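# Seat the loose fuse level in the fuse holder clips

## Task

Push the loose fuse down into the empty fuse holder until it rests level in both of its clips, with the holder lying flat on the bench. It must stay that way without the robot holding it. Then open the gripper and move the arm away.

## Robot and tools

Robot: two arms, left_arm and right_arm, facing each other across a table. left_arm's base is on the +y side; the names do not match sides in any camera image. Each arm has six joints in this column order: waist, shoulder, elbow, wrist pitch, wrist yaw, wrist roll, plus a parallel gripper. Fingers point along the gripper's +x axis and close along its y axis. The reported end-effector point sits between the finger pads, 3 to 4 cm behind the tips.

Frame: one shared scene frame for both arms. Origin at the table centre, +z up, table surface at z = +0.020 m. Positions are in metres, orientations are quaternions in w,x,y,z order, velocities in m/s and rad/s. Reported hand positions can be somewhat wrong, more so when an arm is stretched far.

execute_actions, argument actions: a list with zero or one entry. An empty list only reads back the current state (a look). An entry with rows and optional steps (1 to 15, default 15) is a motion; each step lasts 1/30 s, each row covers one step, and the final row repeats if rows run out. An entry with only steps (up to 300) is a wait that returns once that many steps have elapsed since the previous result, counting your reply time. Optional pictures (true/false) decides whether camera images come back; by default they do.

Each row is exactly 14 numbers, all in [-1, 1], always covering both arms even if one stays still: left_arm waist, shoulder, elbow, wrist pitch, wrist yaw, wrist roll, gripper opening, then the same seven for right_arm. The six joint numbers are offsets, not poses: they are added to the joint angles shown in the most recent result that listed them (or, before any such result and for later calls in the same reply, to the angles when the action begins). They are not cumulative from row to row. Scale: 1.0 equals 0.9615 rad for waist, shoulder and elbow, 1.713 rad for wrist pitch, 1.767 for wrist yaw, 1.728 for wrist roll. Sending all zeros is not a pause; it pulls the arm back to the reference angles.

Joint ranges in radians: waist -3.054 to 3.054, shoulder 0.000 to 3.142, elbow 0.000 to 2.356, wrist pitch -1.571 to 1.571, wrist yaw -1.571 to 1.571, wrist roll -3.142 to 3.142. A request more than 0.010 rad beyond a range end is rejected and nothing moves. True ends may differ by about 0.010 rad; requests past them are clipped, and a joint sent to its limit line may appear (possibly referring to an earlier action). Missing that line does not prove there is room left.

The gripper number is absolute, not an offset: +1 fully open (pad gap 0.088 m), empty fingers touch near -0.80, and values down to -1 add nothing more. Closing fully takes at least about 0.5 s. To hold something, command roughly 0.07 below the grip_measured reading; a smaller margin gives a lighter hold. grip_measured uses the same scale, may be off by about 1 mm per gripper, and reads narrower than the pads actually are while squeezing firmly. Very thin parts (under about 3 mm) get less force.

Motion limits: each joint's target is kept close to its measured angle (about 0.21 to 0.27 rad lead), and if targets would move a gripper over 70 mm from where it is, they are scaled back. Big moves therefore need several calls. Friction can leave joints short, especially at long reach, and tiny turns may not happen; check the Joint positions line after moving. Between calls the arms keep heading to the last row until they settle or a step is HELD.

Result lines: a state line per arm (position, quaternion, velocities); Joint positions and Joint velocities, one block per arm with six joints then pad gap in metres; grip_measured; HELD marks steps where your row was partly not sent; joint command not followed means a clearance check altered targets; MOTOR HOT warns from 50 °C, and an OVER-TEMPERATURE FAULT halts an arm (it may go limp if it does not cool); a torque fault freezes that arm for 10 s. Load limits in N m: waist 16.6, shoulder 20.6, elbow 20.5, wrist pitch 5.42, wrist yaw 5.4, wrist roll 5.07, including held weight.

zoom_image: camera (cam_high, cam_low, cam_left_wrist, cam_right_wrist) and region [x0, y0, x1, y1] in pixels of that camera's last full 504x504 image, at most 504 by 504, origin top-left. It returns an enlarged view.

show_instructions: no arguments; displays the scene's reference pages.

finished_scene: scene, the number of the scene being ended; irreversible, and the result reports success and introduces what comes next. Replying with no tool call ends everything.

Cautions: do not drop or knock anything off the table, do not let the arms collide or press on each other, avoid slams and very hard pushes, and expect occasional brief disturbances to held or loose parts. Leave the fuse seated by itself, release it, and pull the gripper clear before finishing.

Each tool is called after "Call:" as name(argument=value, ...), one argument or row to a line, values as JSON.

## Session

Call:
execute_actions(
  actions=[],
)

Scene clock: 0.00 s of 4306.00 s.
left_arm: end_effector_position=(+0.1804, +0.3821, +0.1683) grip_measured=+0.986 end_effector_quat_wxyz=(-0.403, +0.608, -0.486, -0.482) end_effector_velocity=(-0.001, +0.001, +0.001) end_effector_angular_velocity=(+0.006, +0.002, +0.020) | right_arm: end_effector_position=(-0.0036, -0.3093, +0.2961) grip_measured=+1.000 end_effector_quat_wxyz=(+0.714, +0.562, +0.299, +0.292) end_effector_velocity=(-0.000, +0.000, -0.002) end_effector_angular_velocity=(-0.012, -0.006, +0.005)
Joint positions: left_arm=[ 0.414  1.51   1.135 -1.019  0.12  -2.449  0.087] | right_arm=[0.86  0.373 0.173 0.008 1.025 1.545 0.088]
Joint velocities: left_arm=[-0.002 -0.002  0.002 -0.007 -0.007 -0.022 -0.   ] | right_arm=[-0.002 -0.002 -0.002 -0.007 -0.007 -0.007  0.   ]
Heat: left arm: hottest shoulder 29 °C (+0.0 °C/min); right arm: hottest shoulder 29 °C (+0.0 °C/min).

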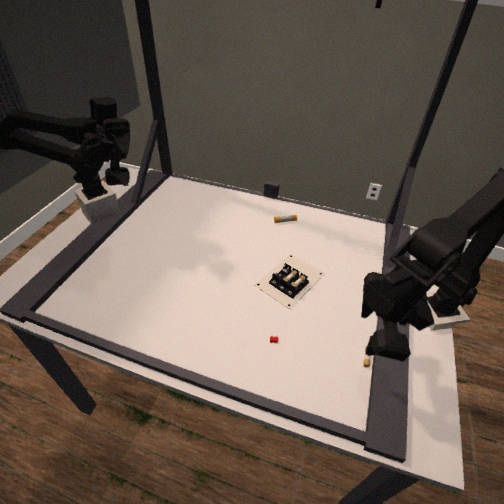

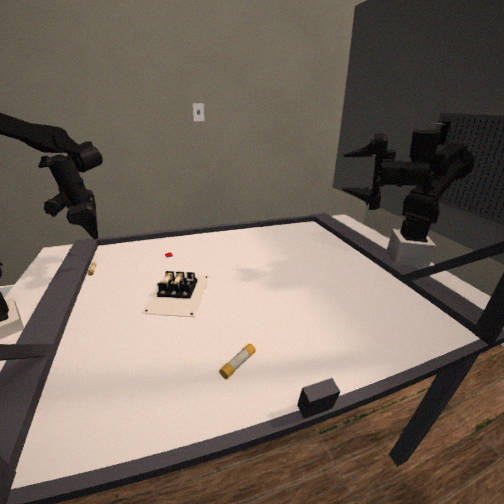

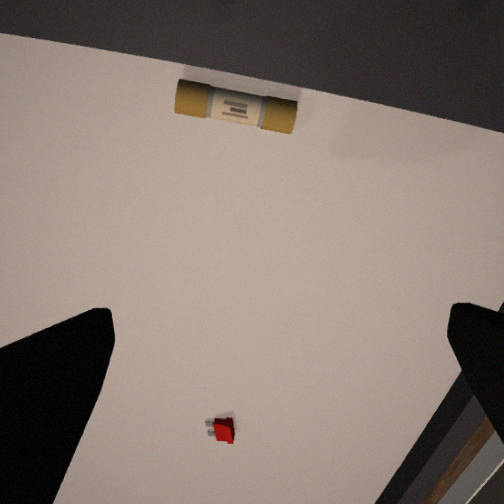

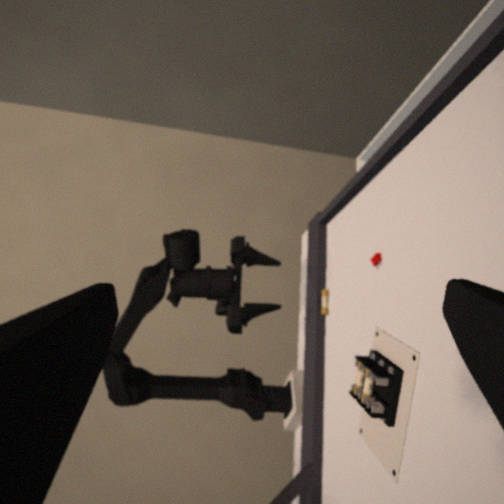

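Call:
zoom_image(
  camera="cam_high",
  region=[240, 240, 340, 320],
)

Call:
zoom_image(
  camera="cam_low",
  region=[70, 240, 230, 330],
)

Call:
zoom_image(
  camera="cam_right_wrist",
  region=[290, 270, 450, 500],
)

Region (240, 240, 340, 320) of cam_high's 504x504 image, scaled by 5.040, with more detail than that image has; it fills the top 403 rows of this view, and the rest is white.

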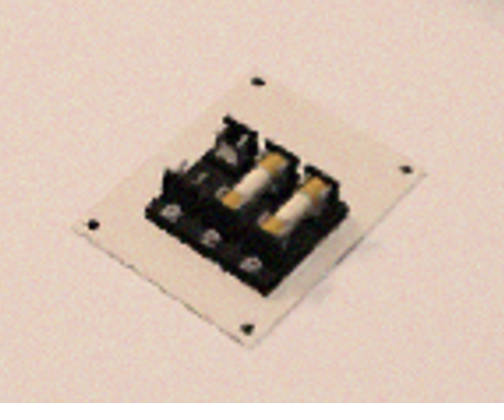

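Region (70, 240, 230, 330) of cam_low's 504x504 image, scaled by 3.150, with more detail than that image has; it fills the top 284 rows of this view, and the rest is white.

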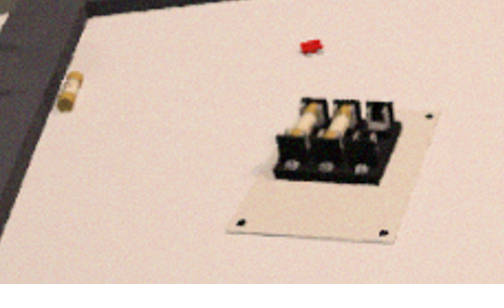

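Region (290, 270, 450, 500) of cam_right_wrist's 504x504 image, scaled by 2.191, with more detail than that image has; it fills the left 351 columns of this view, and the rest is white.

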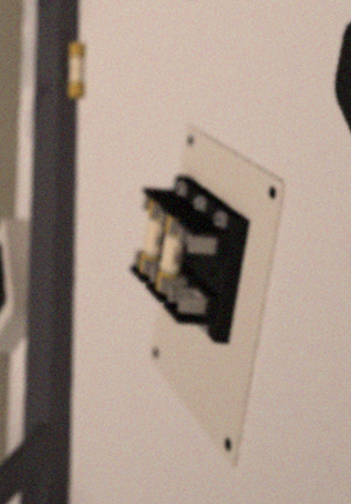

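Call:
execute_actions(
  actions=[],
)

Scene clock: 120.00 s of 4306.00 s.
left_arm: end_effector_position=(+0.1804, +0.3821, +0.1683) grip_measured=+0.986 end_effector_quat_wxyz=(-0.403, +0.608, -0.486, -0.482) end_effector_velocity=(-0.005, +0.002, -0.001) end_effector_angular_velocity=(+0.008, +0.020, -0.011) | right_arm: end_effector_position=(-0.0036, -0.3093, +0.2961) grip_measured=+1.000 end_effector_quat_wxyz=(+0.714, +0.562, +0.299, +0.292) end_effector_velocity=(-0.000, +0.000, -0.002) end_effector_angular_velocity=(-0.022, -0.018, +0.007)
Joint positions: left_arm=[ 0.414  1.51   1.135 -1.019  0.12  -2.449  0.087] | right_arm=[0.86  0.373 0.173 0.008 1.025 1.545 0.088]
Joint velocities: left_arm=[-0.002 -0.002 -0.002 -0.022  0.007  0.007  0.   ] | right_arm=[-0.002 -0.002 -0.002 -0.007 -0.007 -0.022  0.   ]
Heat: left arm: hottest shoulder 32 °C (+1.0 °C/min); right arm: hottest wrist pitch 31 °C (+1.0 °C/min).
Steps of this call (steps 1 to 90: nothing new was sent; then 117.00 s passed at rest). Readings (joint positions):
1: left_arm=[0.414 1.510 1.135 -1.019 0.120 -2.449] | right_arm=[0.860 0.373 0.173 0.008 1.025 1.545]
2: left_arm=[0.414 1.510 1.135 -1.019 0.120 -2.449] | right_arm=[0.860 0.373 0.173 0.008 1.025 1.545]
4: left_arm=[0.414 1.510 1.135 -1.019 0.120 -2.449] | right_arm=[0.860 0.373 0.173 0.008 1.025 1.545]
8: left_arm=[0.414 1.510 1.135 -1.019 0.120 -2.449] | right_arm=[0.860 0.373 0.173 0.008 1.025 1.545]
90: the state above

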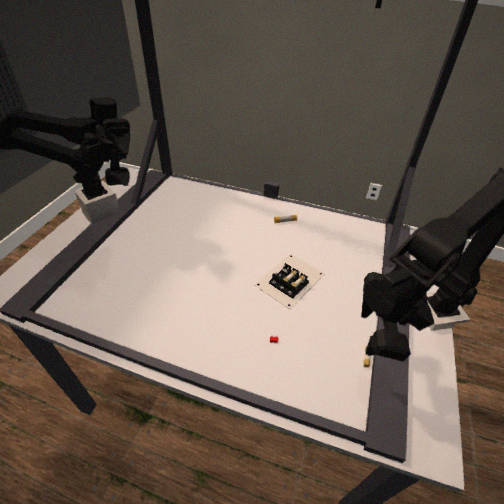

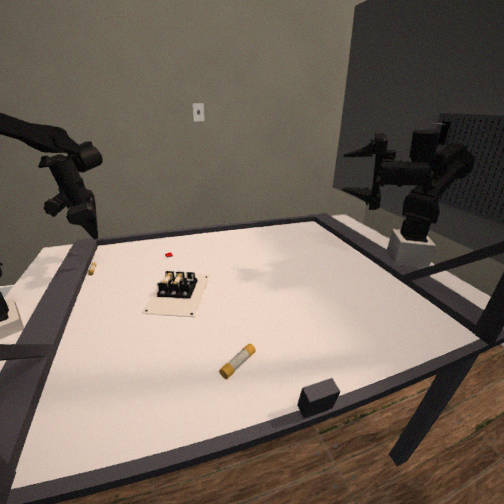

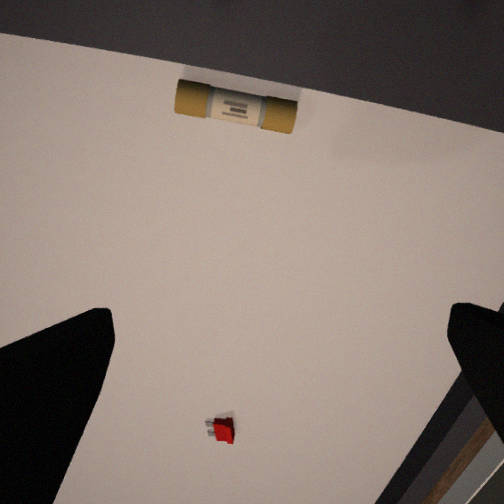

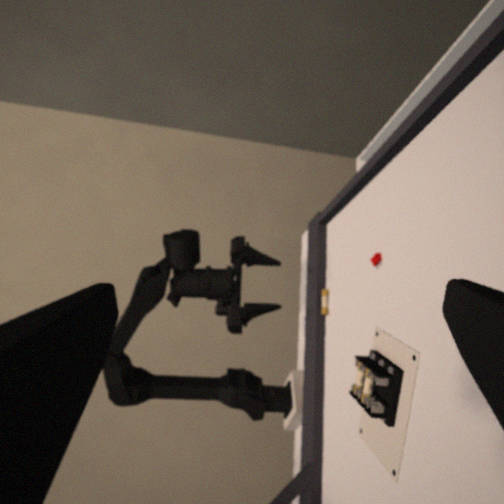

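Call:
execute_actions(
  actions=[
    {"rows":[[-0.005,0.01,-0.014,0.003,-0.007,0.008,0.95,0,0,0,0,0,0,1],[-0.010,0.022,-0.032,0.006,-0.015,0.018,0.9,0,0,0,0,0,0,1],[-0.016,0.036,-0.050,0.010,-0.024,0.028,0.85,0,0,0,0,0,0,1],[-0.023,0.051,-0.072,0.014,-0.035,0.041,0.8,0,0,0,0,0,0,1],[-0.030,0.066,-0.094,0.018,-0.045,0.053,0.75,0,0,0,0,0,0,1],[-0.036,0.079,-0.112,0.022,-0.054,0.063,0.72,0,0,0,0,0,0,1],[-0.041,0.091,-0.130,0.025,-0.063,0.073,0.7,0,0,0,0,0,0,1],[-0.0462,0.1015,-0.1441,0.0277,-0.0696,0.0813,0.7,0,0,0,0,0,0,1]],"steps":15},
  ],
  pictures=false,
)

Call:
execute_actions(
  actions=[
    {"steps":12},
  ],
)

Scene clock: 165.80 s of 4306.00 s.
left_arm: end_effector_position=(+0.1632, +0.4043, +0.1100) grip_measured=+0.707 end_effector_quat_wxyz=(-0.489, +0.510, -0.491, -0.509) end_effector_velocity=(+0.004, +0.004, +0.000) end_effector_angular_velocity=(+0.034, -0.039, -0.044) | right_arm: end_effector_position=(-0.0036, -0.3093, +0.2961) grip_measured=+1.000 end_effector_quat_wxyz=(+0.714, +0.562, +0.299, +0.292) end_effector_velocity=(+0.001, -0.001, -0.004) end_effector_angular_velocity=(-0.036, -0.022, +0.002)
Joint positions: left_arm=[ 0.373  1.604  1.007 -0.973  0.002 -2.317  0.074] | right_arm=[0.86  0.373 0.173 0.008 1.025 1.545 0.088]
Joint velocities: left_arm=[-0.007 -0.002 -0.002  0.007 -0.051  0.037 -0.002] | right_arm=[-0.007 -0.002 -0.002 -0.022 -0.007 -0.022  0.   ]
Heat: left arm: hottest shoulder 32 °C (+0.0 °C/min); right arm: hottest elbow 31 °C (+0.0 °C/min).
Steps of this call (steps 1 to 90: nothing new was sent; then 42.30 s passed at rest; steps 91 to 105: all 15 steps of this action). Readings (joint positions):
91: left_arm=[0.414 1.510 1.135 -1.019 0.119 -2.449] | right_arm=[0.860 0.373 0.173 0.008 1.025 1.545]
92: left_arm=[0.413 1.512 1.134 -1.017 0.115 -2.445] | right_arm=[0.860 0.373 0.173 0.008 1.025 1.545]
94: left_arm=[0.407 1.521 1.120 -1.006 0.093 -2.421] | right_arm=[0.860 0.373 0.173 0.008 1.025 1.545]
98: left_arm=[0.385 1.570 1.052 -0.986 0.035 -2.355] | right_arm=[0.860 0.373 0.173 0.008 1.025 1.545]
105: the state above

Scene clock: 166.20 s of 4306.00 s.
left_arm: end_effector_position=(+0.1633, +0.4046, +0.1099) grip_measured=+0.703 end_effector_quat_wxyz=(-0.491, +0.509, -0.491, -0.509) end_effector_velocity=(-0.001, +0.003, +0.000) end_effector_angular_velocity=(+0.010, +0.001, -0.005) | right_arm: end_effector_position=(-0.0036, -0.3093, +0.2961) grip_measured=+1.000 end_effector_quat_wxyz=(+0.714, +0.562, +0.299, +0.292) end_effector_velocity=(-0.000, +0.000, -0.003) end_effector_angular_velocity=(-0.007, +0.003, +0.004)
Joint positions: left_arm=[ 0.373  1.604  1.006 -0.973 -0.    -2.315  0.073] | right_arm=[0.86  0.373 0.173 0.008 1.025 1.545 0.088]
Joint velocities: left_arm=[ 0.002 -0.002 -0.002 -0.007 -0.007  0.007 -0.   ] | right_arm=[-0.002  0.002 -0.002 -0.007 -0.007  0.007  0.   ]
Heat: left arm: hottest shoulder 32 °C (+0.0 °C/min); right arm: hottest elbow 31 °C (+0.0 °C/min).
Steps of this call (steps 1 to 12: the robot went on to your last target). Readings (joint positions):
1: left_arm=[0.373 1.604 1.007 -0.973 0.001 -2.317] | right_arm=[0.860 0.373 0.173 0.008 1.025 1.545]
2: left_arm=[0.373 1.604 1.007 -0.973 0.001 -2.316] | right_arm=[0.860 0.373 0.173 0.008 1.025 1.545]
4: left_arm=[0.373 1.604 1.006 -0.973 0.000 -2.315] | right_arm=[0.860 0.373 0.173 0.008 1.025 1.545]
8: left_arm=[0.373 1.604 1.006 -0.973 -0.000 -2.315] | right_arm=[0.860 0.373 0.173 0.008 1.025 1.545]
12: the state above

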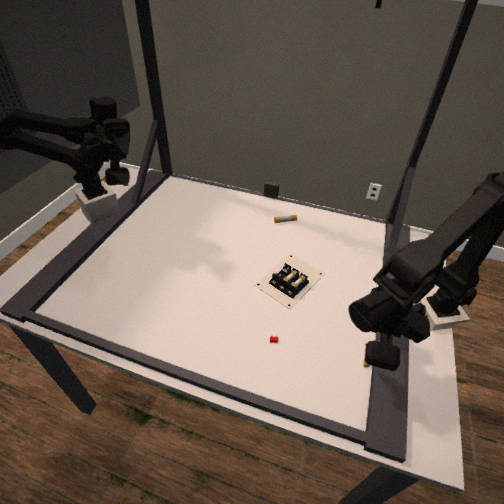

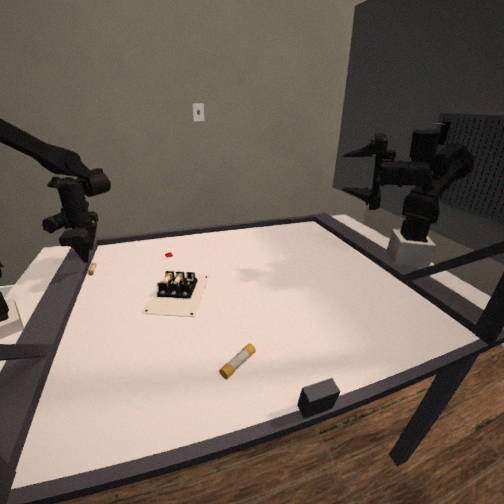

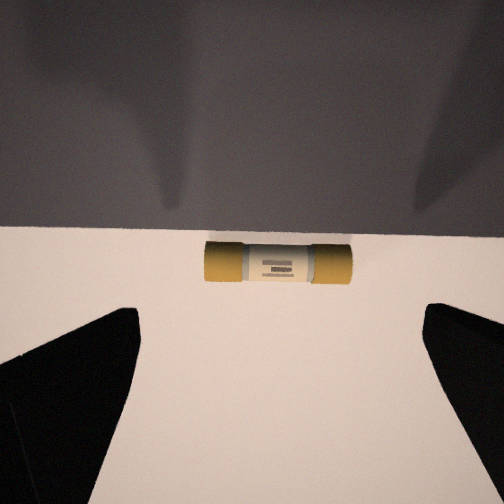

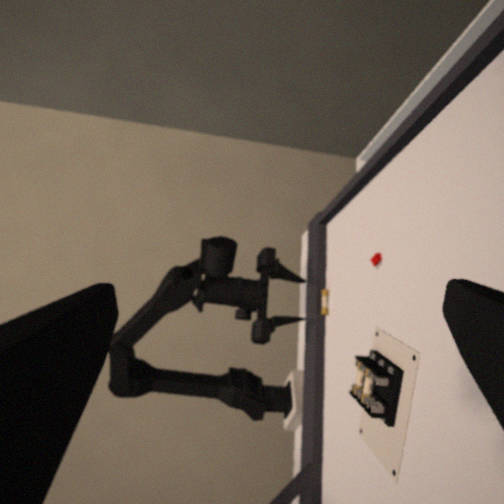

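Call:
execute_actions(
  actions=[
    {"rows":[[0,0.006,-0.012,0.008,0,0,0.7,0,0,0,0,0,0,1],[0,0.013,-0.024,0.018,0,0,0.7,0,0,0,0,0,0,1],[0,0.021,-0.038,0.030,0,0,0.7,0,0,0,0,0,0,1],[0,0.030,-0.053,0.042,0,0,0.7,0,0,0,0,0,0,1],[0,0.038,-0.067,0.054,0,0,0.7,0,0,0,0,0,0,1],[0,0.046,-0.081,0.065,0,0,0.7,0,0,0,0,0,0,1],[0,0.0531,-0.0923,0.0749,0,0,0.7,0,0,0,0,0,0,1]],"steps":15},
  ],
  pictures=false,
)

Call:
execute_actions(
  actions=[
    {"steps":8},
  ],
)

Scene clock: 191.53 s of 4306.00 s.
left_arm: end_effector_position=(+0.1630, +0.4048, +0.0808) grip_measured=+0.703 end_effector_quat_wxyz=(-0.491, +0.510, -0.491, -0.508) end_effector_velocity=(-0.003, +0.000, +0.000) end_effector_angular_velocity=(-0.001, +0.010, -0.010) | right_arm: end_effector_position=(-0.0036, -0.3093, +0.2961) grip_measured=+1.000 end_effector_quat_wxyz=(+0.714, +0.562, +0.299, +0.292) end_effector_velocity=(-0.000, +0.000, -0.005) end_effector_angular_velocity=(-0.031, -0.013, +0.005)
Joint positions: left_arm=[ 0.373  1.649  0.928 -0.848 -0.    -2.315  0.073] | right_arm=[0.86  0.373 0.173 0.008 1.025 1.545 0.088]
Joint velocities: left_arm=[-0.002 -0.002 -0.002 -0.007  0.007  0.007 -0.   ] | right_arm=[-0.002  0.002 -0.002 -0.022 -0.007 -0.007  0.   ]
Heat: left arm: hottest shoulder 32 °C (+0.0 °C/min); right arm: hottest elbow 31 °C (+0.0 °C/min).
Steps of this call (steps 1 to 15: the robot went on to your last target; steps 16 to 90: nothing new was sent; then 21.83 s passed at rest; steps 91 to 105: all 15 steps of this action). Readings (joint positions):
91: left_arm=[0.373 1.604 1.006 -0.972 -0.000 -2.315] | right_arm=[0.860 0.373 0.173 0.008 1.025 1.545]
92: left_arm=[0.373 1.604 1.004 -0.965 -0.000 -2.315] | right_arm=[0.860 0.373 0.173 0.008 1.025 1.545]
94: left_arm=[0.373 1.608 0.994 -0.938 -0.000 -2.315] | right_arm=[0.860 0.373 0.173 0.008 1.025 1.545]
98: left_arm=[0.373 1.635 0.950 -0.876 -0.000 -2.315] | right_arm=[0.860 0.373 0.173 0.008 1.025 1.545]
105: the state above

Scene clock: 191.80 s of 4306.00 s.
left_arm: end_effector_position=(+0.1632, +0.4046, +0.0808) grip_measured=+0.703 end_effector_quat_wxyz=(-0.491, +0.510, -0.491, -0.508) end_effector_velocity=(-0.001, +0.002, +0.000) end_effector_angular_velocity=(+0.010, +0.001, +0.020) | right_arm: end_effector_position=(-0.0036, -0.3093, +0.2961) grip_measured=+1.000 end_effector_quat_wxyz=(+0.714, +0.562, +0.299, +0.292) end_effector_velocity=(-0.000, -0.000, -0.004) end_effector_angular_velocity=(-0.026, -0.011, +0.005)
Joint positions: left_arm=[ 0.373  1.649  0.928 -0.847 -0.    -2.315  0.073] | right_arm=[0.86  0.373 0.173 0.008 1.025 1.545 0.088]
Joint velocities: left_arm=[-0.002 -0.002 -0.002 -0.007 -0.007 -0.022 -0.   ] | right_arm=[-0.002 -0.002 -0.002 -0.022 -0.007 -0.007  0.   ]
Heat: left arm: hottest shoulder 32 °C (+0.0 °C/min); right arm: hottest elbow 31 °C (+0.0 °C/min).
Steps of this call (steps 1 to 8: the robot went on to your last target). Readings (joint positions):
1: left_arm=[0.373 1.649 0.928 -0.848 -0.000 -2.315] | right_arm=[0.860 0.373 0.173 0.008 1.025 1.545]
2: left_arm=[0.373 1.649 0.928 -0.848 -0.000 -2.315] | right_arm=[0.860 0.373 0.173 0.008 1.025 1.545]
4: left_arm=[0.373 1.649 0.928 -0.847 -0.000 -2.315] | right_arm=[0.860 0.373 0.173 0.008 1.025 1.545]
8: the state above

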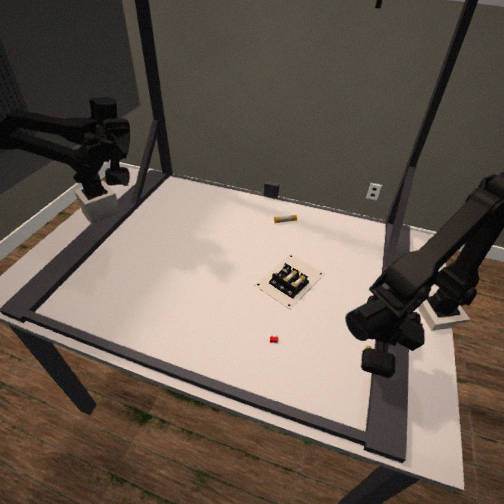

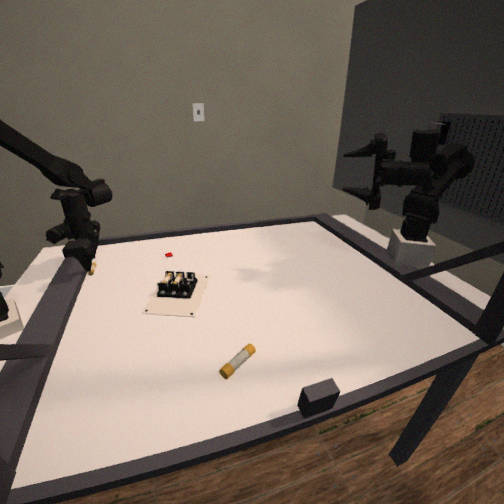

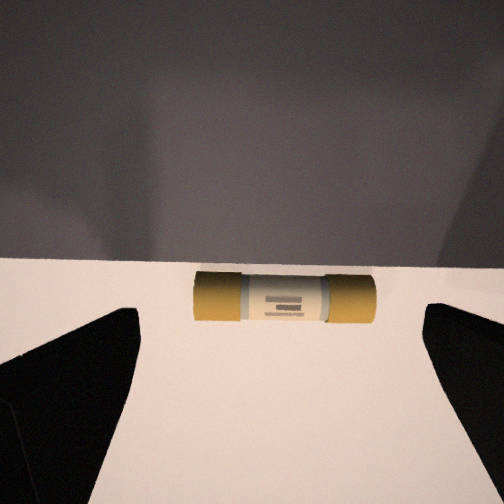

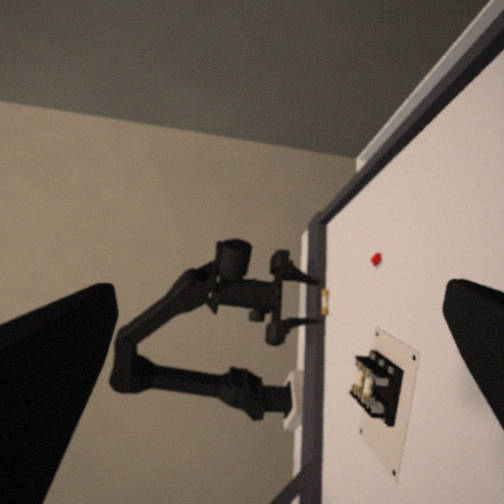

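Call:
zoom_image(
  camera="cam_right_wrist",
  region=[270, 250, 360, 350],
)

Call:
zoom_image(
  camera="cam_low",
  region=[50, 220, 130, 300],
)

Region (270, 250, 360, 350) of cam_right_wrist's 504x504 image, scaled by 5.040, with more detail than that image has; it fills the left 454 columns of this view, and the rest is white.

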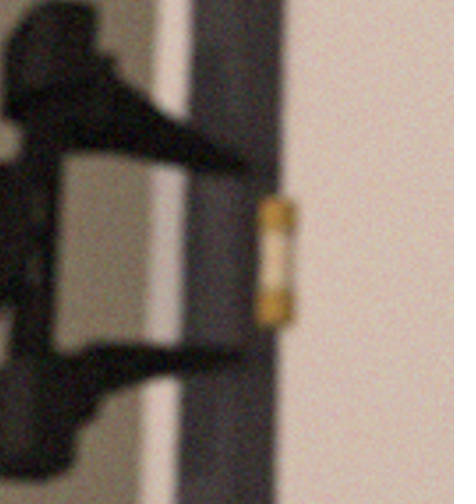

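Region (50, 220, 130, 300) of cam_low's 504x504 image, scaled by 6.300, with more detail than that image has.

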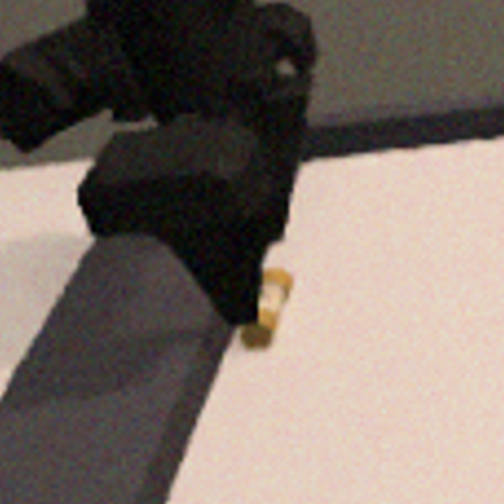

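Call:
execute_actions(
  actions=[
    {"rows":[[0,0.006,-0.010,0.004,0,0.004,0.68,0,0,0,0,0,0,1],[0,0.012,-0.017,0.010,0,0.008,0.65,0,0,0,0,0,0,1],[0,0.019,-0.024,0.016,0,0.012,0.62,0,0,0,0,0,0,1],[0,0.025,-0.031,0.023,0,0.016,0.59,0,0,0,0,0,0,1],[0,0.031,-0.037,0.029,0,0.019,0.56,0,0,0,0,0,0,1],[0,0.036,-0.043,0.035,0,0.020,0.53,0,0,0,0,0,0,1],[0,0.0408,-0.0475,0.0395,0,0.020,0.5,0,0,0,0,0,0,1]],"steps":15},
  ],
  pictures=false,
)

Call:
execute_actions(
  actions=[
    {"steps":8},
  ],
)

Call:
zoom_image(
  camera="cam_right_wrist",
  region=[270, 250, 360, 350],
)

Scene clock: 252.03 s of 4306.00 s.
left_arm: end_effector_position=(+0.1628, +0.4050, +0.0651) grip_measured=+0.506 end_effector_quat_wxyz=(-0.498, +0.502, -0.498, -0.502) end_effector_velocity=(+0.000, -0.001, +0.000) end_effector_angular_velocity=(+0.001, -0.010, +0.000) | right_arm: end_effector_position=(-0.0036, -0.3093, +0.2961) grip_measured=+1.000 end_effector_quat_wxyz=(+0.714, +0.562, +0.299, +0.292) end_effector_velocity=(+0.001, -0.001, -0.002) end_effector_angular_velocity=(-0.021, -0.010, +0.001)
Joint positions: left_arm=[ 0.373  1.681  0.893 -0.782 -0.    -2.286  0.064] | right_arm=[0.86  0.373 0.173 0.008 1.025 1.545 0.088]
Joint velocities: left_arm=[-0.007 -0.002 -0.002  0.007 -0.007 -0.007 -0.002] | right_arm=[-0.007 -0.002  0.002 -0.022 -0.007 -0.007  0.   ]
Heat: left arm: hottest shoulder 31 °C (-1.0 °C/min); right arm: hottest wrist pitch 32 °C (+1.0 °C/min).
Steps of this call (steps 1 to 15: the robot went on to your last target; steps 16 to 90: nothing new was sent; then 56.73 s passed at rest; steps 91 to 105: all 15 steps of this action). Readings (joint positions):
91: left_arm=[0.373 1.649 0.928 -0.846 -0.000 -2.315] | right_arm=[0.860 0.373 0.173 0.008 1.025 1.545]
92: left_arm=[0.373 1.649 0.927 -0.843 -0.000 -2.314] | right_arm=[0.860 0.373 0.173 0.008 1.025 1.545]
94: left_arm=[0.373 1.653 0.922 -0.829 -0.000 -2.306] | right_arm=[0.860 0.373 0.173 0.008 1.025 1.545]
98: left_arm=[0.373 1.673 0.902 -0.796 -0.000 -2.290] | right_arm=[0.860 0.373 0.173 0.008 1.025 1.545]
105: the state above

Scene clock: 252.30 s of 4306.00 s.
left_arm: end_effector_position=(+0.1629, +0.4049, +0.0651) grip_measured=+0.503 end_effector_quat_wxyz=(-0.498, +0.502, -0.498, -0.501) end_effector_velocity=(-0.002, +0.001, +0.000) end_effector_angular_velocity=(+0.010, +0.001, +0.000) | right_arm: end_effector_position=(-0.0036, -0.3093, +0.2961) grip_measured=+1.000 end_effector_quat_wxyz=(+0.714, +0.562, +0.299, +0.292) end_effector_velocity=(+0.000, -0.001, +0.001) end_effector_angular_velocity=(+0.003, -0.005, -0.004)
Joint positions: left_arm=[ 0.373  1.681  0.893 -0.781 -0.    -2.286  0.064] | right_arm=[0.86  0.373 0.173 0.008 1.025 1.545 0.088]
Joint velocities: left_arm=[-0.007 -0.002 -0.002 -0.007 -0.007 -0.007 -0.   ] | right_arm=[ 0.002 -0.002 -0.002  0.007  0.007 -0.007  0.   ]
Heat: left arm: hottest shoulder 31 °C (-1.0 °C/min); right arm: hottest wrist pitch 32 °C (+1.0 °C/min).
Steps of this call (steps 1 to 8: the robot went on to your last target). Readings (joint positions):
1: left_arm=[0.373 1.681 0.893 -0.782 -0.000 -2.286] | right_arm=[0.860 0.373 0.173 0.008 1.025 1.545]
2: left_arm=[0.373 1.681 0.893 -0.782 -0.000 -2.286] | right_arm=[0.860 0.373 0.173 0.008 1.025 1.545]
4: left_arm=[0.373 1.681 0.893 -0.781 -0.000 -2.286] | right_arm=[0.860 0.373 0.173 0.008 1.025 1.545]
8: the state above

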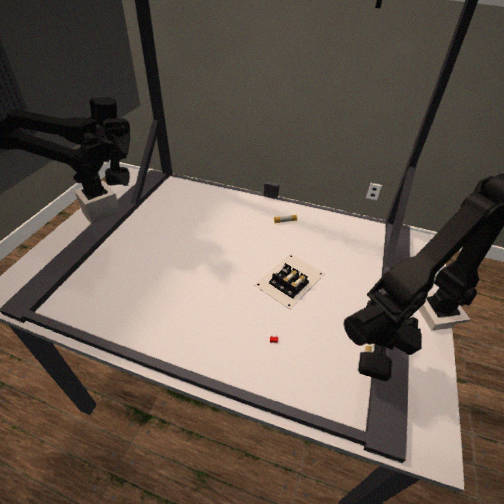

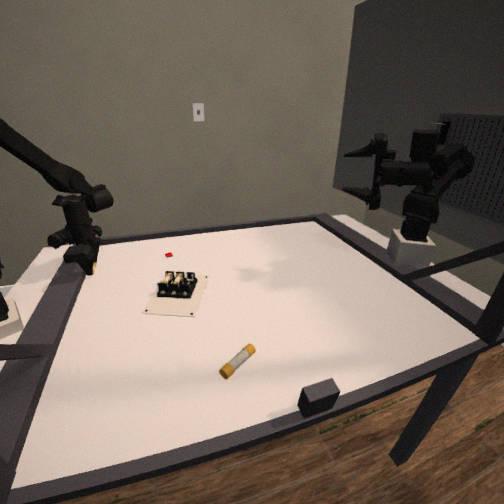

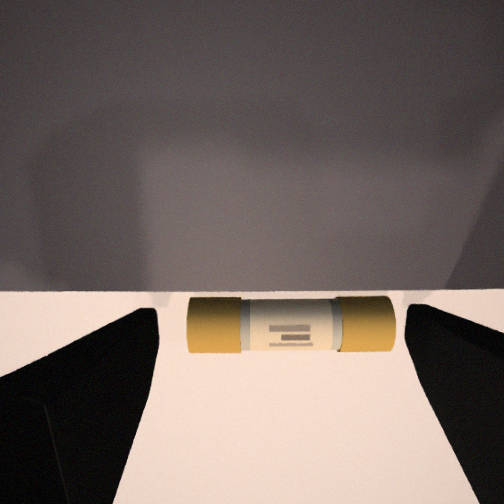

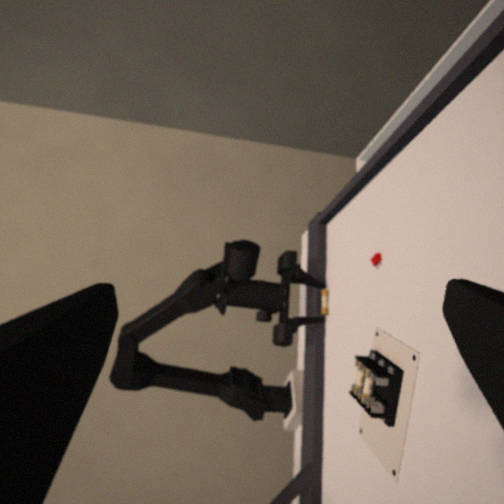

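Region (270, 250, 360, 350) of cam_right_wrist's 504x504 image, scaled by 5.040, with more detail than that image has; it fills the left 454 columns of this view, and the rest is white.

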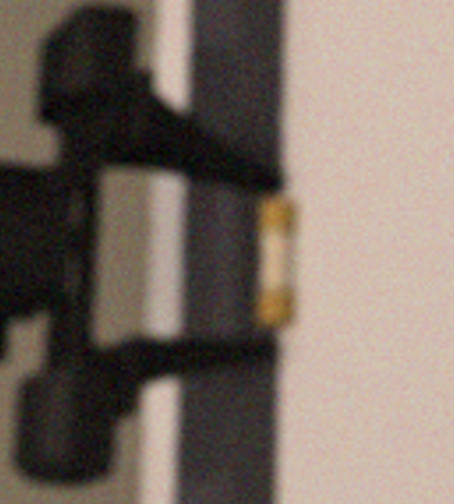

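Call:
execute_actions(
  actions=[
    {"rows":[[0,0.005,-0.008,0.003,0,0,0.5,0,0,0,0,0,0,1],[0,0.0108,-0.0155,0.0063,0,0,0.48,0,0,0,0,0,0,1],[0,0.0108,-0.0155,0.0063,0,0,0.46,0,0,0,0,0,0,1],[0,0.0108,-0.0155,0.0063,0,0,0.44,0,0,0,0,0,0,1],[0,0.0108,-0.0155,0.0063,0,0,0.42,0,0,0,0,0,0,1],[0,0.0108,-0.0155,0.0063,0,0,0.40,0,0,0,0,0,0,1],[0,0.0108,-0.0155,0.0063,0,0,0.38,0,0,0,0,0,0,1],[0,0.0108,-0.0155,0.0063,0,0,0.36,0,0,0,0,0,0,1],[0,0.0108,-0.0155,0.0063,0,0,0.34,0,0,0,0,0,0,1],[0,0.0108,-0.0155,0.0063,0,0,0.32,0,0,0,0,0,0,1],[0,0.0108,-0.0155,0.0063,0,0,0.30,0,0,0,0,0,0,1],[0,0.0108,-0.0155,0.0063,0,0,0.28,0,0,0,0,0,0,1],[0,0.0108,-0.0155,0.0063,0,0,0.26,0,0,0,0,0,0,1],[0,0.0108,-0.0155,0.0063,0,0,0.24,0,0,0,0,0,0,1],[0,0.0108,-0.0155,0.0063,0,0,0.22,0,0,0,0,0,0,1]],"steps":15},
  ],
  pictures=false,
)

Call:
execute_actions(
  actions=[
    {"rows":[[0,0,0,0,0,0,0.20,0,0,0,0,0,0,1],[0,0,0,0,0,0,0.18,0,0,0,0,0,0,1],[0,0,0,0,0,0,0.16,0,0,0,0,0,0,1],[0,0,0,0,0,0,0.15,0,0,0,0,0,0,1]],"steps":14},
  ],
)

Scene clock: 281.23 s of 4306.00 s.
left_arm: end_effector_position=(+0.1630, +0.4049, +0.0634) grip_measured=+0.274 end_effector_quat_wxyz=(-0.498, +0.503, -0.498, -0.501) end_effector_velocity=(+0.001, -0.000, +0.000) end_effector_angular_velocity=(+0.001, -0.010, +0.005) | right_arm: end_effector_position=(-0.0036, -0.3093, +0.2961) grip_measured=+1.000 end_effector_quat_wxyz=(+0.714, +0.562, +0.299, +0.292) end_effector_velocity=(-0.002, +0.001, -0.006) end_effector_angular_velocity=(-0.022, +0.001, +0.018)
Joint positions: left_arm=[ 0.373  1.685  0.888 -0.773 -0.    -2.286  0.052] | right_arm=[0.86  0.373 0.173 0.008 1.025 1.545 0.088]
Joint velocities: left_arm=[-0.002 -0.002 -0.002  0.007 -0.007 -0.007 -0.029] | right_arm=[-0.002 -0.002 -0.007 -0.022 -0.022  0.007  0.   ]
Heat: left arm: hottest shoulder 31 °C (+0.0 °C/min); right arm: hottest elbow 32 °C (+1.0 °C/min).
Steps of this call (steps 1 to 15: the robot went on to your last target; steps 16 to 90: nothing new was sent; then 25.43 s passed at rest; steps 91 to 105: all 15 steps of this action). Readings (joint positions):
91: left_arm=[0.373 1.681 0.893 -0.781 -0.000 -2.286] | right_arm=[0.860 0.373 0.173 0.008 1.025 1.545]
92: left_arm=[0.373 1.682 0.892 -0.779 -0.000 -2.286] | right_arm=[0.860 0.373 0.173 0.008 1.025 1.545]
94: left_arm=[0.373 1.683 0.891 -0.775 -0.000 -2.286] | right_arm=[0.860 0.373 0.173 0.008 1.025 1.545]
98: left_arm=[0.373 1.684 0.888 -0.773 -0.000 -2.286] | right_arm=[0.860 0.373 0.173 0.008 1.025 1.545]
105: the state above

Scene clock: 281.70 s of 4306.00 s.
left_arm: end_effector_position=(+0.1630, +0.4049, +0.0634) grip_measured=+0.180 end_effector_quat_wxyz=(-0.498, +0.503, -0.498, -0.501) end_effector_velocity=(-0.001, +0.002, +0.001) end_effector_angular_velocity=(+0.007, -0.003, +0.005) | right_arm: end_effector_position=(-0.0036, -0.3093, +0.2961) grip_measured=+1.000 end_effector_quat_wxyz=(+0.714, +0.562, +0.299, +0.292) end_effector_velocity=(+0.001, -0.001, -0.001) end_effector_angular_velocity=(-0.011, -0.009, -0.009)
Joint positions: left_arm=[ 0.373  1.685  0.888 -0.773 -0.    -2.286  0.048] | right_arm=[0.86  0.373 0.173 0.008 1.025 1.545 0.088]
Joint velocities: left_arm=[-0.002 -0.007 -0.002 -0.007 -0.007 -0.007  0.   ] | right_arm=[-0.002 -0.002 -0.002 -0.007  0.007 -0.007  0.   ]
Heat: left arm: hottest shoulder 31 °C (+0.0 °C/min); right arm: hottest elbow 32 °C (+1.0 °C/min).
Steps of this call (steps 1 to 14: all 14 steps of this action). Readings (joint positions):
1: left_arm=[0.373 1.685 0.888 -0.773 -0.000 -2.286] | right_arm=[0.860 0.373 0.173 0.008 1.025 1.545]
2: left_arm=[0.373 1.685 0.888 -0.773 -0.000 -2.286] | right_arm=[0.860 0.373 0.173 0.008 1.025 1.545]
4: left_arm=[0.373 1.685 0.888 -0.773 -0.000 -2.286] | right_arm=[0.860 0.373 0.173 0.008 1.025 1.545]
8: left_arm=[0.373 1.685 0.888 -0.773 -0.000 -2.286] | right_arm=[0.860 0.373 0.173 0.008 1.025 1.545]
14: the state above

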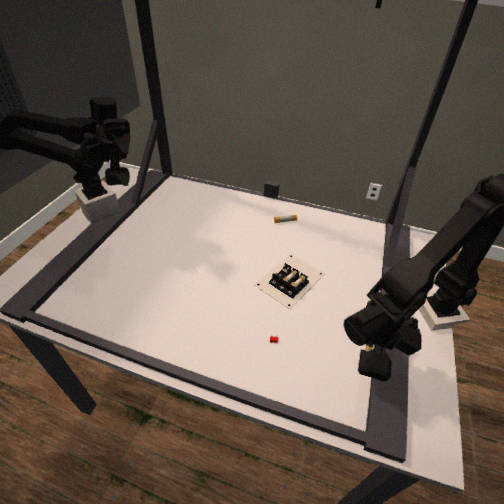

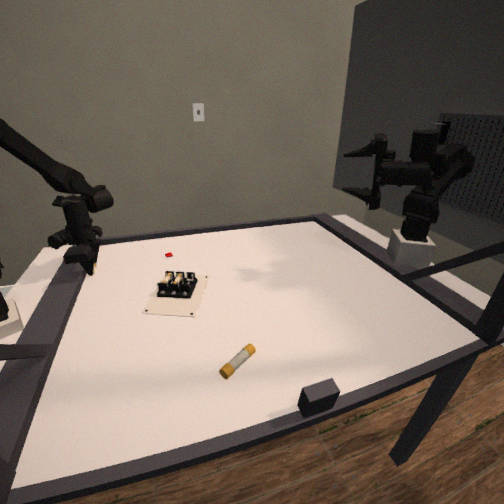

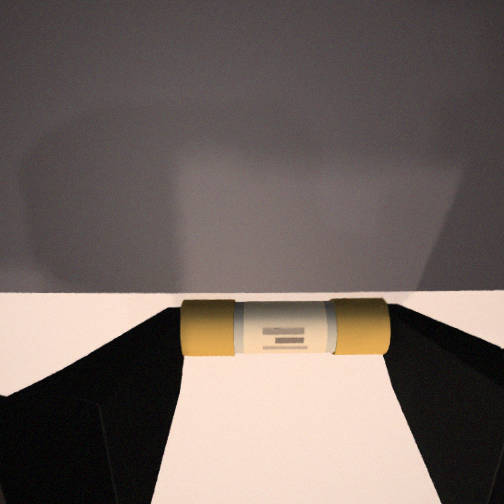

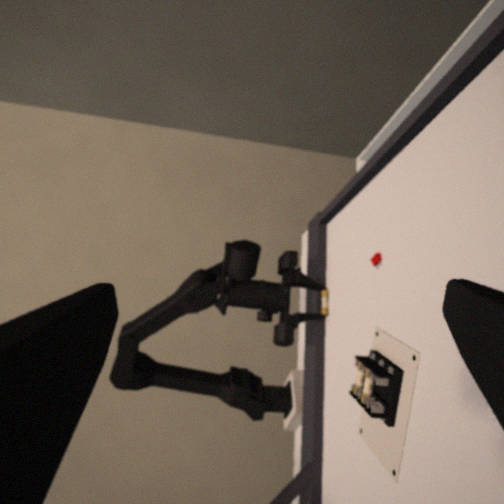

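Call:
execute_actions(
  actions=[
    {"rows":[[0,0,0,0,0,0,0.12,0,0,0,0,0,0,1],[0,0,0,0,0,0,0.09,0,0,0,0,0,0,1],[0,0,0,0,0,0,0.09,0,0,0,0,0,0,1],[0,-0.006,0.010,-0.004,0,0,0.09,0,0,0,0,0,0,1],[0,-0.012,0.018,-0.012,0,0,0.09,0,0,0,0,0,0,1],[0,-0.021,0.030,-0.024,0,0,0.09,0,0,0,0,0,0,1],[0,-0.031,0.045,-0.038,0,0,0.09,0,0,0,0,0,0,1],[0,-0.042,0.061,-0.053,0,0,0.09,0,0,0,0,0,0,1],[0,-0.053,0.077,-0.068,0,0,0.09,0,0,0,0,0,0,1],[0,-0.064,0.093,-0.082,0,0,0.09,0,0,0,0,0,0,1],[0,-0.074,0.108,-0.095,0,0,0.09,0,0,0,0,0,0,1],[0,-0.082,0.121,-0.107,0,0,0.09,0,0,0,0,0,0,1],[0,-0.088,0.130,-0.115,0,0,0.09,0,0,0,0,0,0,1],[0,-0.0905,0.135,-0.118,0,0,0.09,0,0,0,0,0,0,1],[0,-0.0905,0.14,-0.118,0,0,0.09,0,0,0,0,0,0,1]],"steps":15},
  ],
  pictures=false,
)

Call:
execute_actions(
  actions=[
    {"rows":[[-0.004,-0.01,0.03,-0.008,0,-0.001,0.09,0,0,0,0,0,0,1],[-0.013,-0.004,0.04,-0.009,0,-0.004,0.09,0,0,0,0,0,0,1],[-0.026,0.006,0.055,-0.011,0,-0.008,0.09,0,0,0,0,0,0,1],[-0.043,0.020,0.075,-0.014,0,-0.014,0.09,0,0,0,0,0,0,1],[-0.064,0.038,0.10,-0.019,0,-0.020,0.09,0,0,0,0,0,0,1],[-0.086,0.055,0.126,-0.024,0,-0.027,0.09,0,0,0,0,0,0,1],[-0.107,0.073,0.152,-0.029,0,-0.034,0.09,0,0,0,0,0,0,1],[-0.129,0.091,0.179,-0.034,0,-0.041,0.09,0,0,0,0,0,0,1],[-0.150,0.108,0.205,-0.039,0,-0.047,0.09,0,0,0,0,0,0,1],[-0.172,0.126,0.232,-0.044,0,-0.054,0.09,0,0,0,0,0,0,1],[-0.193,0.143,0.258,-0.049,0,-0.061,0.09,0,0,0,0,0,0,1],[-0.215,0.161,0.285,-0.054,0,-0.068,0.09,0,0,0,0,0,0,1],[-0.236,0.179,0.311,-0.059,0,-0.075,0.09,0,0,0,0,0,0,1],[-0.257,0.196,0.337,-0.064,0,-0.081,0.09,0,0,0,0,0,0,1],[-0.279,0.214,0.364,-0.069,0,-0.088,0.09,0,0,0,0,0,0,1]],"steps":15},
  ],
  pictures=false,
)

Call:
execute_actions(
  actions=[
    {"rows":[[-0.099,0.081,0.122,-0.018,0,-0.026,0.09,0,0,0,0,0,0,1],[-0.120,0.099,0.148,-0.023,0,-0.033,0.09,0,0,0,0,0,0,1],[-0.142,0.116,0.175,-0.028,0,-0.040,0.09,0,0,0,0,0,0,1],[-0.163,0.134,0.201,-0.033,0,-0.046,0.09,0,0,0,0,0,0,1],[-0.184,0.151,0.227,-0.038,0,-0.053,0.09,0,0,0,0,0,0,1],[-0.206,0.169,0.254,-0.043,0,-0.060,0.09,0,0,0,0,0,0,1],[-0.227,0.187,0.280,-0.048,0,-0.067,0.09,0,0,0,0,0,0,1],[-0.249,0.204,0.307,-0.053,0,-0.074,0.09,0,0,0,0,0,0,1],[-0.270,0.222,0.333,-0.058,0,-0.080,0.09,0,0,0,0,0,0,1],[-0.292,0.239,0.360,-0.062,0,-0.087,0.09,0,0,0,0,0,0,1],[-0.313,0.257,0.386,-0.067,0,-0.094,0.09,0,0,0,0,0,0,1],[-0.335,0.275,0.413,-0.072,0,-0.101,0.09,0,0,0,0,0,0,1],[-0.356,0.292,0.439,-0.077,0,-0.107,0.09,0,0,0,0,0,0,1],[-0.378,0.310,0.466,-0.082,0,-0.114,0.09,0,0,0,0,0,0,1],[-0.399,0.327,0.492,-0.087,0,-0.121,0.09,0,0,0,0,0,0,1]],"steps":15},
  ],
  pictures=false,
)

Call:
execute_actions(
  actions=[
    {"rows":[[-0.099,0.081,0.122,-0.018,0,-0.026,0.09,0,0,0,0,0,0,1],[-0.120,0.099,0.148,-0.023,0,-0.033,0.09,0,0,0,0,0,0,1],[-0.142,0.116,0.175,-0.028,0,-0.040,0.09,0,0,0,0,0,0,1],[-0.163,0.134,0.201,-0.033,0,-0.046,0.09,0,0,0,0,0,0,1],[-0.184,0.151,0.227,-0.038,0,-0.053,0.09,0,0,0,0,0,0,1],[-0.206,0.169,0.254,-0.043,0,-0.060,0.09,0,0,0,0,0,0,1],[-0.227,0.187,0.280,-0.048,0,-0.067,0.09,0,0,0,0,0,0,1],[-0.249,0.204,0.307,-0.053,0,-0.074,0.09,0,0,0,0,0,0,1],[-0.266,0.218,0.328,-0.057,0,-0.079,0.09,0,0,0,0,0,0,1],[-0.283,0.232,0.349,-0.061,0,-0.084,0.09,0,0,0,0,0,0,1],[-0.297,0.243,0.366,-0.064,0,-0.089,0.09,0,0,0,0,0,0,1],[-0.307,0.251,0.379,-0.066,0,-0.092,0.09,0,0,0,0,0,0,1],[-0.313,0.256,0.387,-0.068,0,-0.094,0.09,0,0,0,0,0,0,1],[-0.317,0.259,0.392,-0.069,0,-0.095,0.09,0,0,0,0,0,0,1]],"steps":15},
  ],
  pictures=false,
)

Call:
execute_actions(
  actions=[
    {"steps":15},
  ],
)

Scene clock: 376.40 s of 4306.00 s.
left_arm: end_effector_position=(+0.1643, +0.4038, +0.1046) grip_measured=+0.180 end_effector_quat_wxyz=(-0.498, +0.503, -0.498, -0.500) end_effector_velocity=(+0.030, -0.031, +0.117) end_effector_angular_velocity=(-0.168, -0.162, +0.005) | right_arm: end_effector_position=(-0.0036, -0.3093, +0.2961) grip_measured=+1.000 end_effector_quat_wxyz=(+0.714, +0.562, +0.299, +0.292) end_effector_velocity=(-0.005, +0.004, -0.000) end_effector_angular_velocity=(-0.000, +0.003, +0.039)
Joint positions: left_arm=[ 0.373  1.613  0.994 -0.947 -0.    -2.286  0.048] | right_arm=[0.86  0.373 0.173 0.008 1.025 1.545 0.088]
Joint velocities: left_arm=[-0.002 -0.203  0.286 -0.256  0.022 -0.007  0.   ] | right_arm=[ 0.002 -0.002 -0.002  0.007 -0.037 -0.007  0.   ]
Heat: left arm: hottest shoulder 32 °C (+0.0 °C/min); right arm: hottest elbow 32 °C (+0.0 °C/min).
Steps of this call (steps 1 to 15: the robot went on to your last target; steps 16 to 90: nothing new was sent; then 91.20 s passed at rest; steps 91 to 105: all 15 steps of this action). Readings (joint positions):
91: left_arm=[0.373 1.685 0.888 -0.773 -0.000 -2.286] | right_arm=[0.860 0.373 0.173 0.008 1.025 1.545]
92: left_arm=[0.373 1.685 0.888 -0.773 -0.000 -2.286] | right_arm=[0.860 0.373 0.173 0.008 1.025 1.545]
94: left_arm=[0.373 1.685 0.888 -0.773 -0.000 -2.286] | right_arm=[0.860 0.373 0.173 0.008 1.025 1.545]
98: left_arm=[0.373 1.677 0.903 -0.818 -0.000 -2.286] | right_arm=[0.860 0.373 0.173 0.008 1.025 1.545]
105: the state above

Scene clock: 376.90 s of 4306.00 s.
left_arm: end_effector_position=(+0.1567, +0.3210, +0.1280) grip_measured=+0.180 end_effector_quat_wxyz=(-0.521, +0.487, -0.522, -0.468) end_effector_velocity=(-0.072, -0.230, +0.035) end_effector_angular_velocity=(+0.007, +0.027, -0.264) | right_arm: end_effector_position=(-0.0036, -0.3093, +0.2961) grip_measured=+1.000 end_effector_quat_wxyz=(+0.714, +0.562, +0.299, +0.292) end_effector_velocity=(-0.000, +0.000, -0.003) end_effector_angular_velocity=(-0.026, -0.019, +0.007)
Joint positions: left_arm=[ 0.16   1.769  1.267 -1.041 -0.001 -2.403  0.048] | right_arm=[0.86  0.373 0.173 0.008 1.025 1.545 0.088]
Joint velocities: left_arm=[-0.608  0.496  0.745 -0.271  0.007 -0.344  0.   ] | right_arm=[-0.002  0.002 -0.002 -0.007 -0.007 -0.022  0.   ]
Heat: left arm: hottest shoulder 32 °C (+0.0 °C/min); right arm: hottest elbow 32 °C (+0.0 °C/min).
Steps of this call (steps 1 to 15: all 15 steps of this action). Readings (joint positions):
1: left_arm=[0.373 1.609 1.001 -0.953 -0.000 -2.286] | right_arm=[0.860 0.373 0.173 0.008 1.025 1.545]
2: left_arm=[0.372 1.608 1.007 -0.955 -0.000 -2.286] | right_arm=[0.860 0.373 0.173 0.008 1.025 1.545]
4: left_arm=[0.363 1.611 1.022 -0.962 -0.000 -2.290] | right_arm=[0.860 0.373 0.173 0.008 1.025 1.545]
8: left_arm=[0.302 1.655 1.093 -0.985 -0.001 -2.325] | right_arm=[0.860 0.373 0.173 0.008 1.025 1.545]
15: the state above

Scene clock: 377.40 s of 4306.00 s.
left_arm: end_effector_position=(+0.0875, +0.2020, +0.1385) grip_measured=+0.180 end_effector_quat_wxyz=(-0.553, +0.448, -0.560, -0.424) end_effector_velocity=(-0.190, -0.198, +0.004) end_effector_angular_velocity=(-0.009, +0.003, -0.259) | right_arm: end_effector_position=(-0.0036, -0.3093, +0.2961) grip_measured=+1.000 end_effector_quat_wxyz=(+0.714, +0.562, +0.299, +0.292) end_effector_velocity=(-0.002, +0.002, -0.002) end_effector_angular_velocity=(-0.013, -0.004, +0.020)
Joint positions: left_arm=[-0.167  2.032  1.663 -1.167 -0.001 -2.577  0.048] | right_arm=[0.86  0.373 0.173 0.008 1.025 1.545 0.088]
Joint velocities: left_arm=[-0.618  0.496  0.745 -0.242 -0.007 -0.359  0.   ] | right_arm=[-0.002 -0.002 -0.002 -0.007 -0.022 -0.007  0.   ]
Heat: left arm: hottest shoulder 32 °C (+0.0 °C/min); right arm: hottest elbow 32 °C (+0.0 °C/min).
Steps of this call (steps 1 to 15: all 15 steps of this action). Readings (joint positions):
1: left_arm=[0.139 1.787 1.295 -1.052 -0.001 -2.414] | right_arm=[0.860 0.373 0.173 0.008 1.025 1.545]
2: left_arm=[0.114 1.806 1.323 -1.060 -0.001 -2.426] | right_arm=[0.860 0.373 0.173 0.008 1.025 1.545]
4: left_arm=[0.064 1.845 1.381 -1.073 -0.001 -2.449] | right_arm=[0.860 0.373 0.173 0.008 1.025 1.545]
8: left_arm=[-0.024 1.914 1.485 -1.109 -0.001 -2.495] | right_arm=[0.860 0.373 0.173 0.008 1.025 1.545]
15: the state above

Scene clock: 377.90 s of 4306.00 s.
left_arm: end_effector_position=(-0.0263, +0.1276, +0.1348) grip_measured=+0.180 end_effector_quat_wxyz=(-0.579, +0.407, -0.595, -0.381) end_effector_velocity=(-0.105, -0.033, -0.009) end_effector_angular_velocity=(+0.002, -0.002, -0.112) | right_arm: end_effector_position=(-0.0036, -0.3093, +0.2961) grip_measured=+1.000 end_effector_quat_wxyz=(+0.714, +0.562, +0.299, +0.292) end_effector_velocity=(+0.001, -0.001, -0.001) end_effector_angular_velocity=(-0.011, -0.009, -0.009)
Joint positions: left_arm=[-0.464  2.26   2.007 -1.275 -0.001 -2.727  0.048] | right_arm=[0.86  0.373 0.173 0.008 1.025 1.545 0.088]
Joint velocities: left_arm=[-0.237  0.149  0.212 -0.066 -0.007 -0.125  0.   ] | right_arm=[-0.002 -0.002 -0.002 -0.007  0.007 -0.007  0.   ]
Heat: left arm: hottest shoulder 33 °C (+1.0 °C/min); right arm: hottest elbow 32 °C (+0.0 °C/min).
Steps of this call (steps 1 to 15: all 15 steps of this action). Readings (joint positions):
1: left_arm=[-0.189 2.050 1.690 -1.176 -0.001 -2.588] | right_arm=[0.860 0.373 0.173 0.008 1.025 1.545]
2: left_arm=[-0.212 2.069 1.719 -1.184 -0.001 -2.600] | right_arm=[0.860 0.373 0.173 0.008 1.025 1.545]
4: left_arm=[-0.261 2.106 1.777 -1.198 -0.001 -2.623] | right_arm=[0.860 0.373 0.173 0.008 1.025 1.545]
8: left_arm=[-0.352 2.175 1.880 -1.233 -0.001 -2.669] | right_arm=[0.860 0.373 0.173 0.008 1.025 1.545]
15: the state above

Scene clock: 378.40 s of 4306.00 s.
left_arm: end_effector_position=(-0.0306, +0.1252, +0.1354) grip_measured=+0.180 end_effector_quat_wxyz=(-0.579, +0.407, -0.595, -0.381) end_effector_velocity=(+0.002, +0.002, -0.002) end_effector_angular_velocity=(+0.013, -0.021, +0.006) | right_arm: end_effector_position=(-0.0036, -0.3093, +0.2961) grip_measured=+1.000 end_effector_quat_wxyz=(+0.714, +0.562, +0.299, +0.292) end_effector_velocity=(-0.000, +0.000, +0.001) end_effector_angular_velocity=(-0.003, -0.011, +0.007)
Joint positions: left_arm=[-0.474  2.27   2.026 -1.283 -0.001 -2.735  0.048] | right_arm=[0.86  0.373 0.173 0.008 1.025 1.545 0.088]
Joint velocities: left_arm=[-0.002  0.002 -0.002 -0.007 -0.022 -0.007 -0.   ] | right_arm=[-0.002 -0.007 -0.002  0.007 -0.007 -0.022  0.   ]
Heat: left arm: hottest shoulder 33 °C (+1.0 °C/min); right arm: hottest elbow 32 °C (+0.0 °C/min).
Steps of this call (steps 1 to 15: the robot went on to your last target). Readings (joint positions):
1: left_arm=[-0.471 2.264 2.013 -1.277 -0.001 -2.729] | right_arm=[0.860 0.373 0.173 0.008 1.025 1.545]
2: left_arm=[-0.474 2.267 2.017 -1.279 -0.001 -2.731] | right_arm=[0.860 0.373 0.173 0.008 1.025 1.545]
4: left_arm=[-0.475 2.269 2.021 -1.281 -0.001 -2.734] | right_arm=[0.860 0.373 0.173 0.008 1.025 1.545]
8: left_arm=[-0.474 2.269 2.025 -1.283 -0.001 -2.735] | right_arm=[0.860 0.373 0.173 0.008 1.025 1.545]
15: the state above

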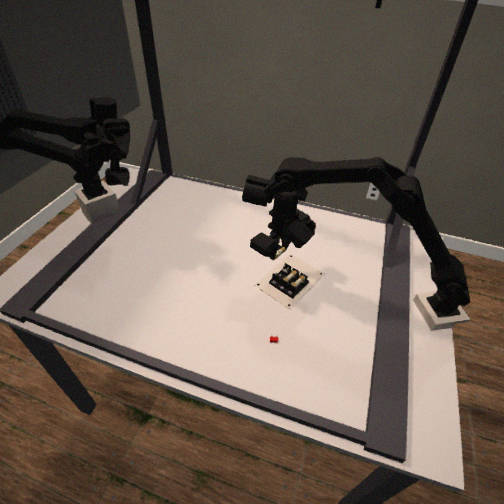

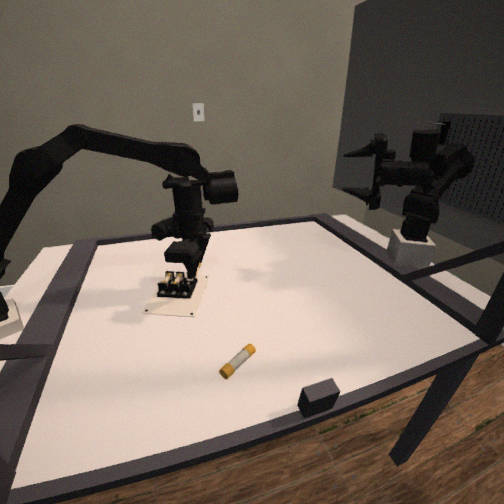

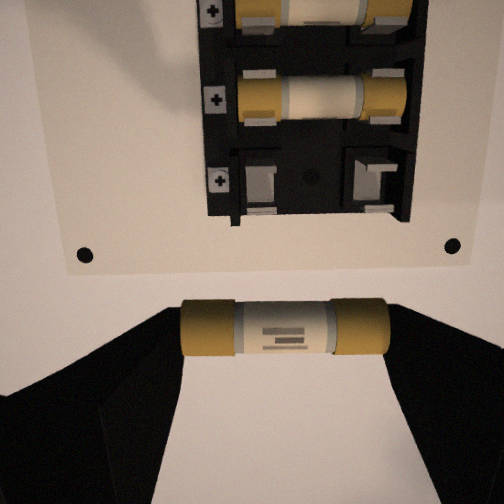

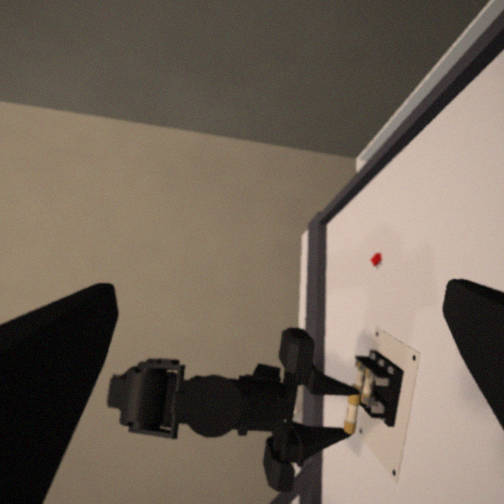

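Call:
zoom_image(
  camera="cam_left_wrist",
  region=[180, 50, 440, 250],
)

Region (180, 50, 440, 250) of cam_left_wrist's 504x504 image, scaled by 1.938, with more detail than that image has; it fills the top 388 rows of this view, and the rest is white.

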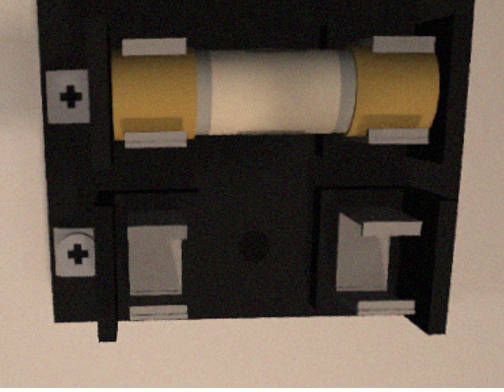

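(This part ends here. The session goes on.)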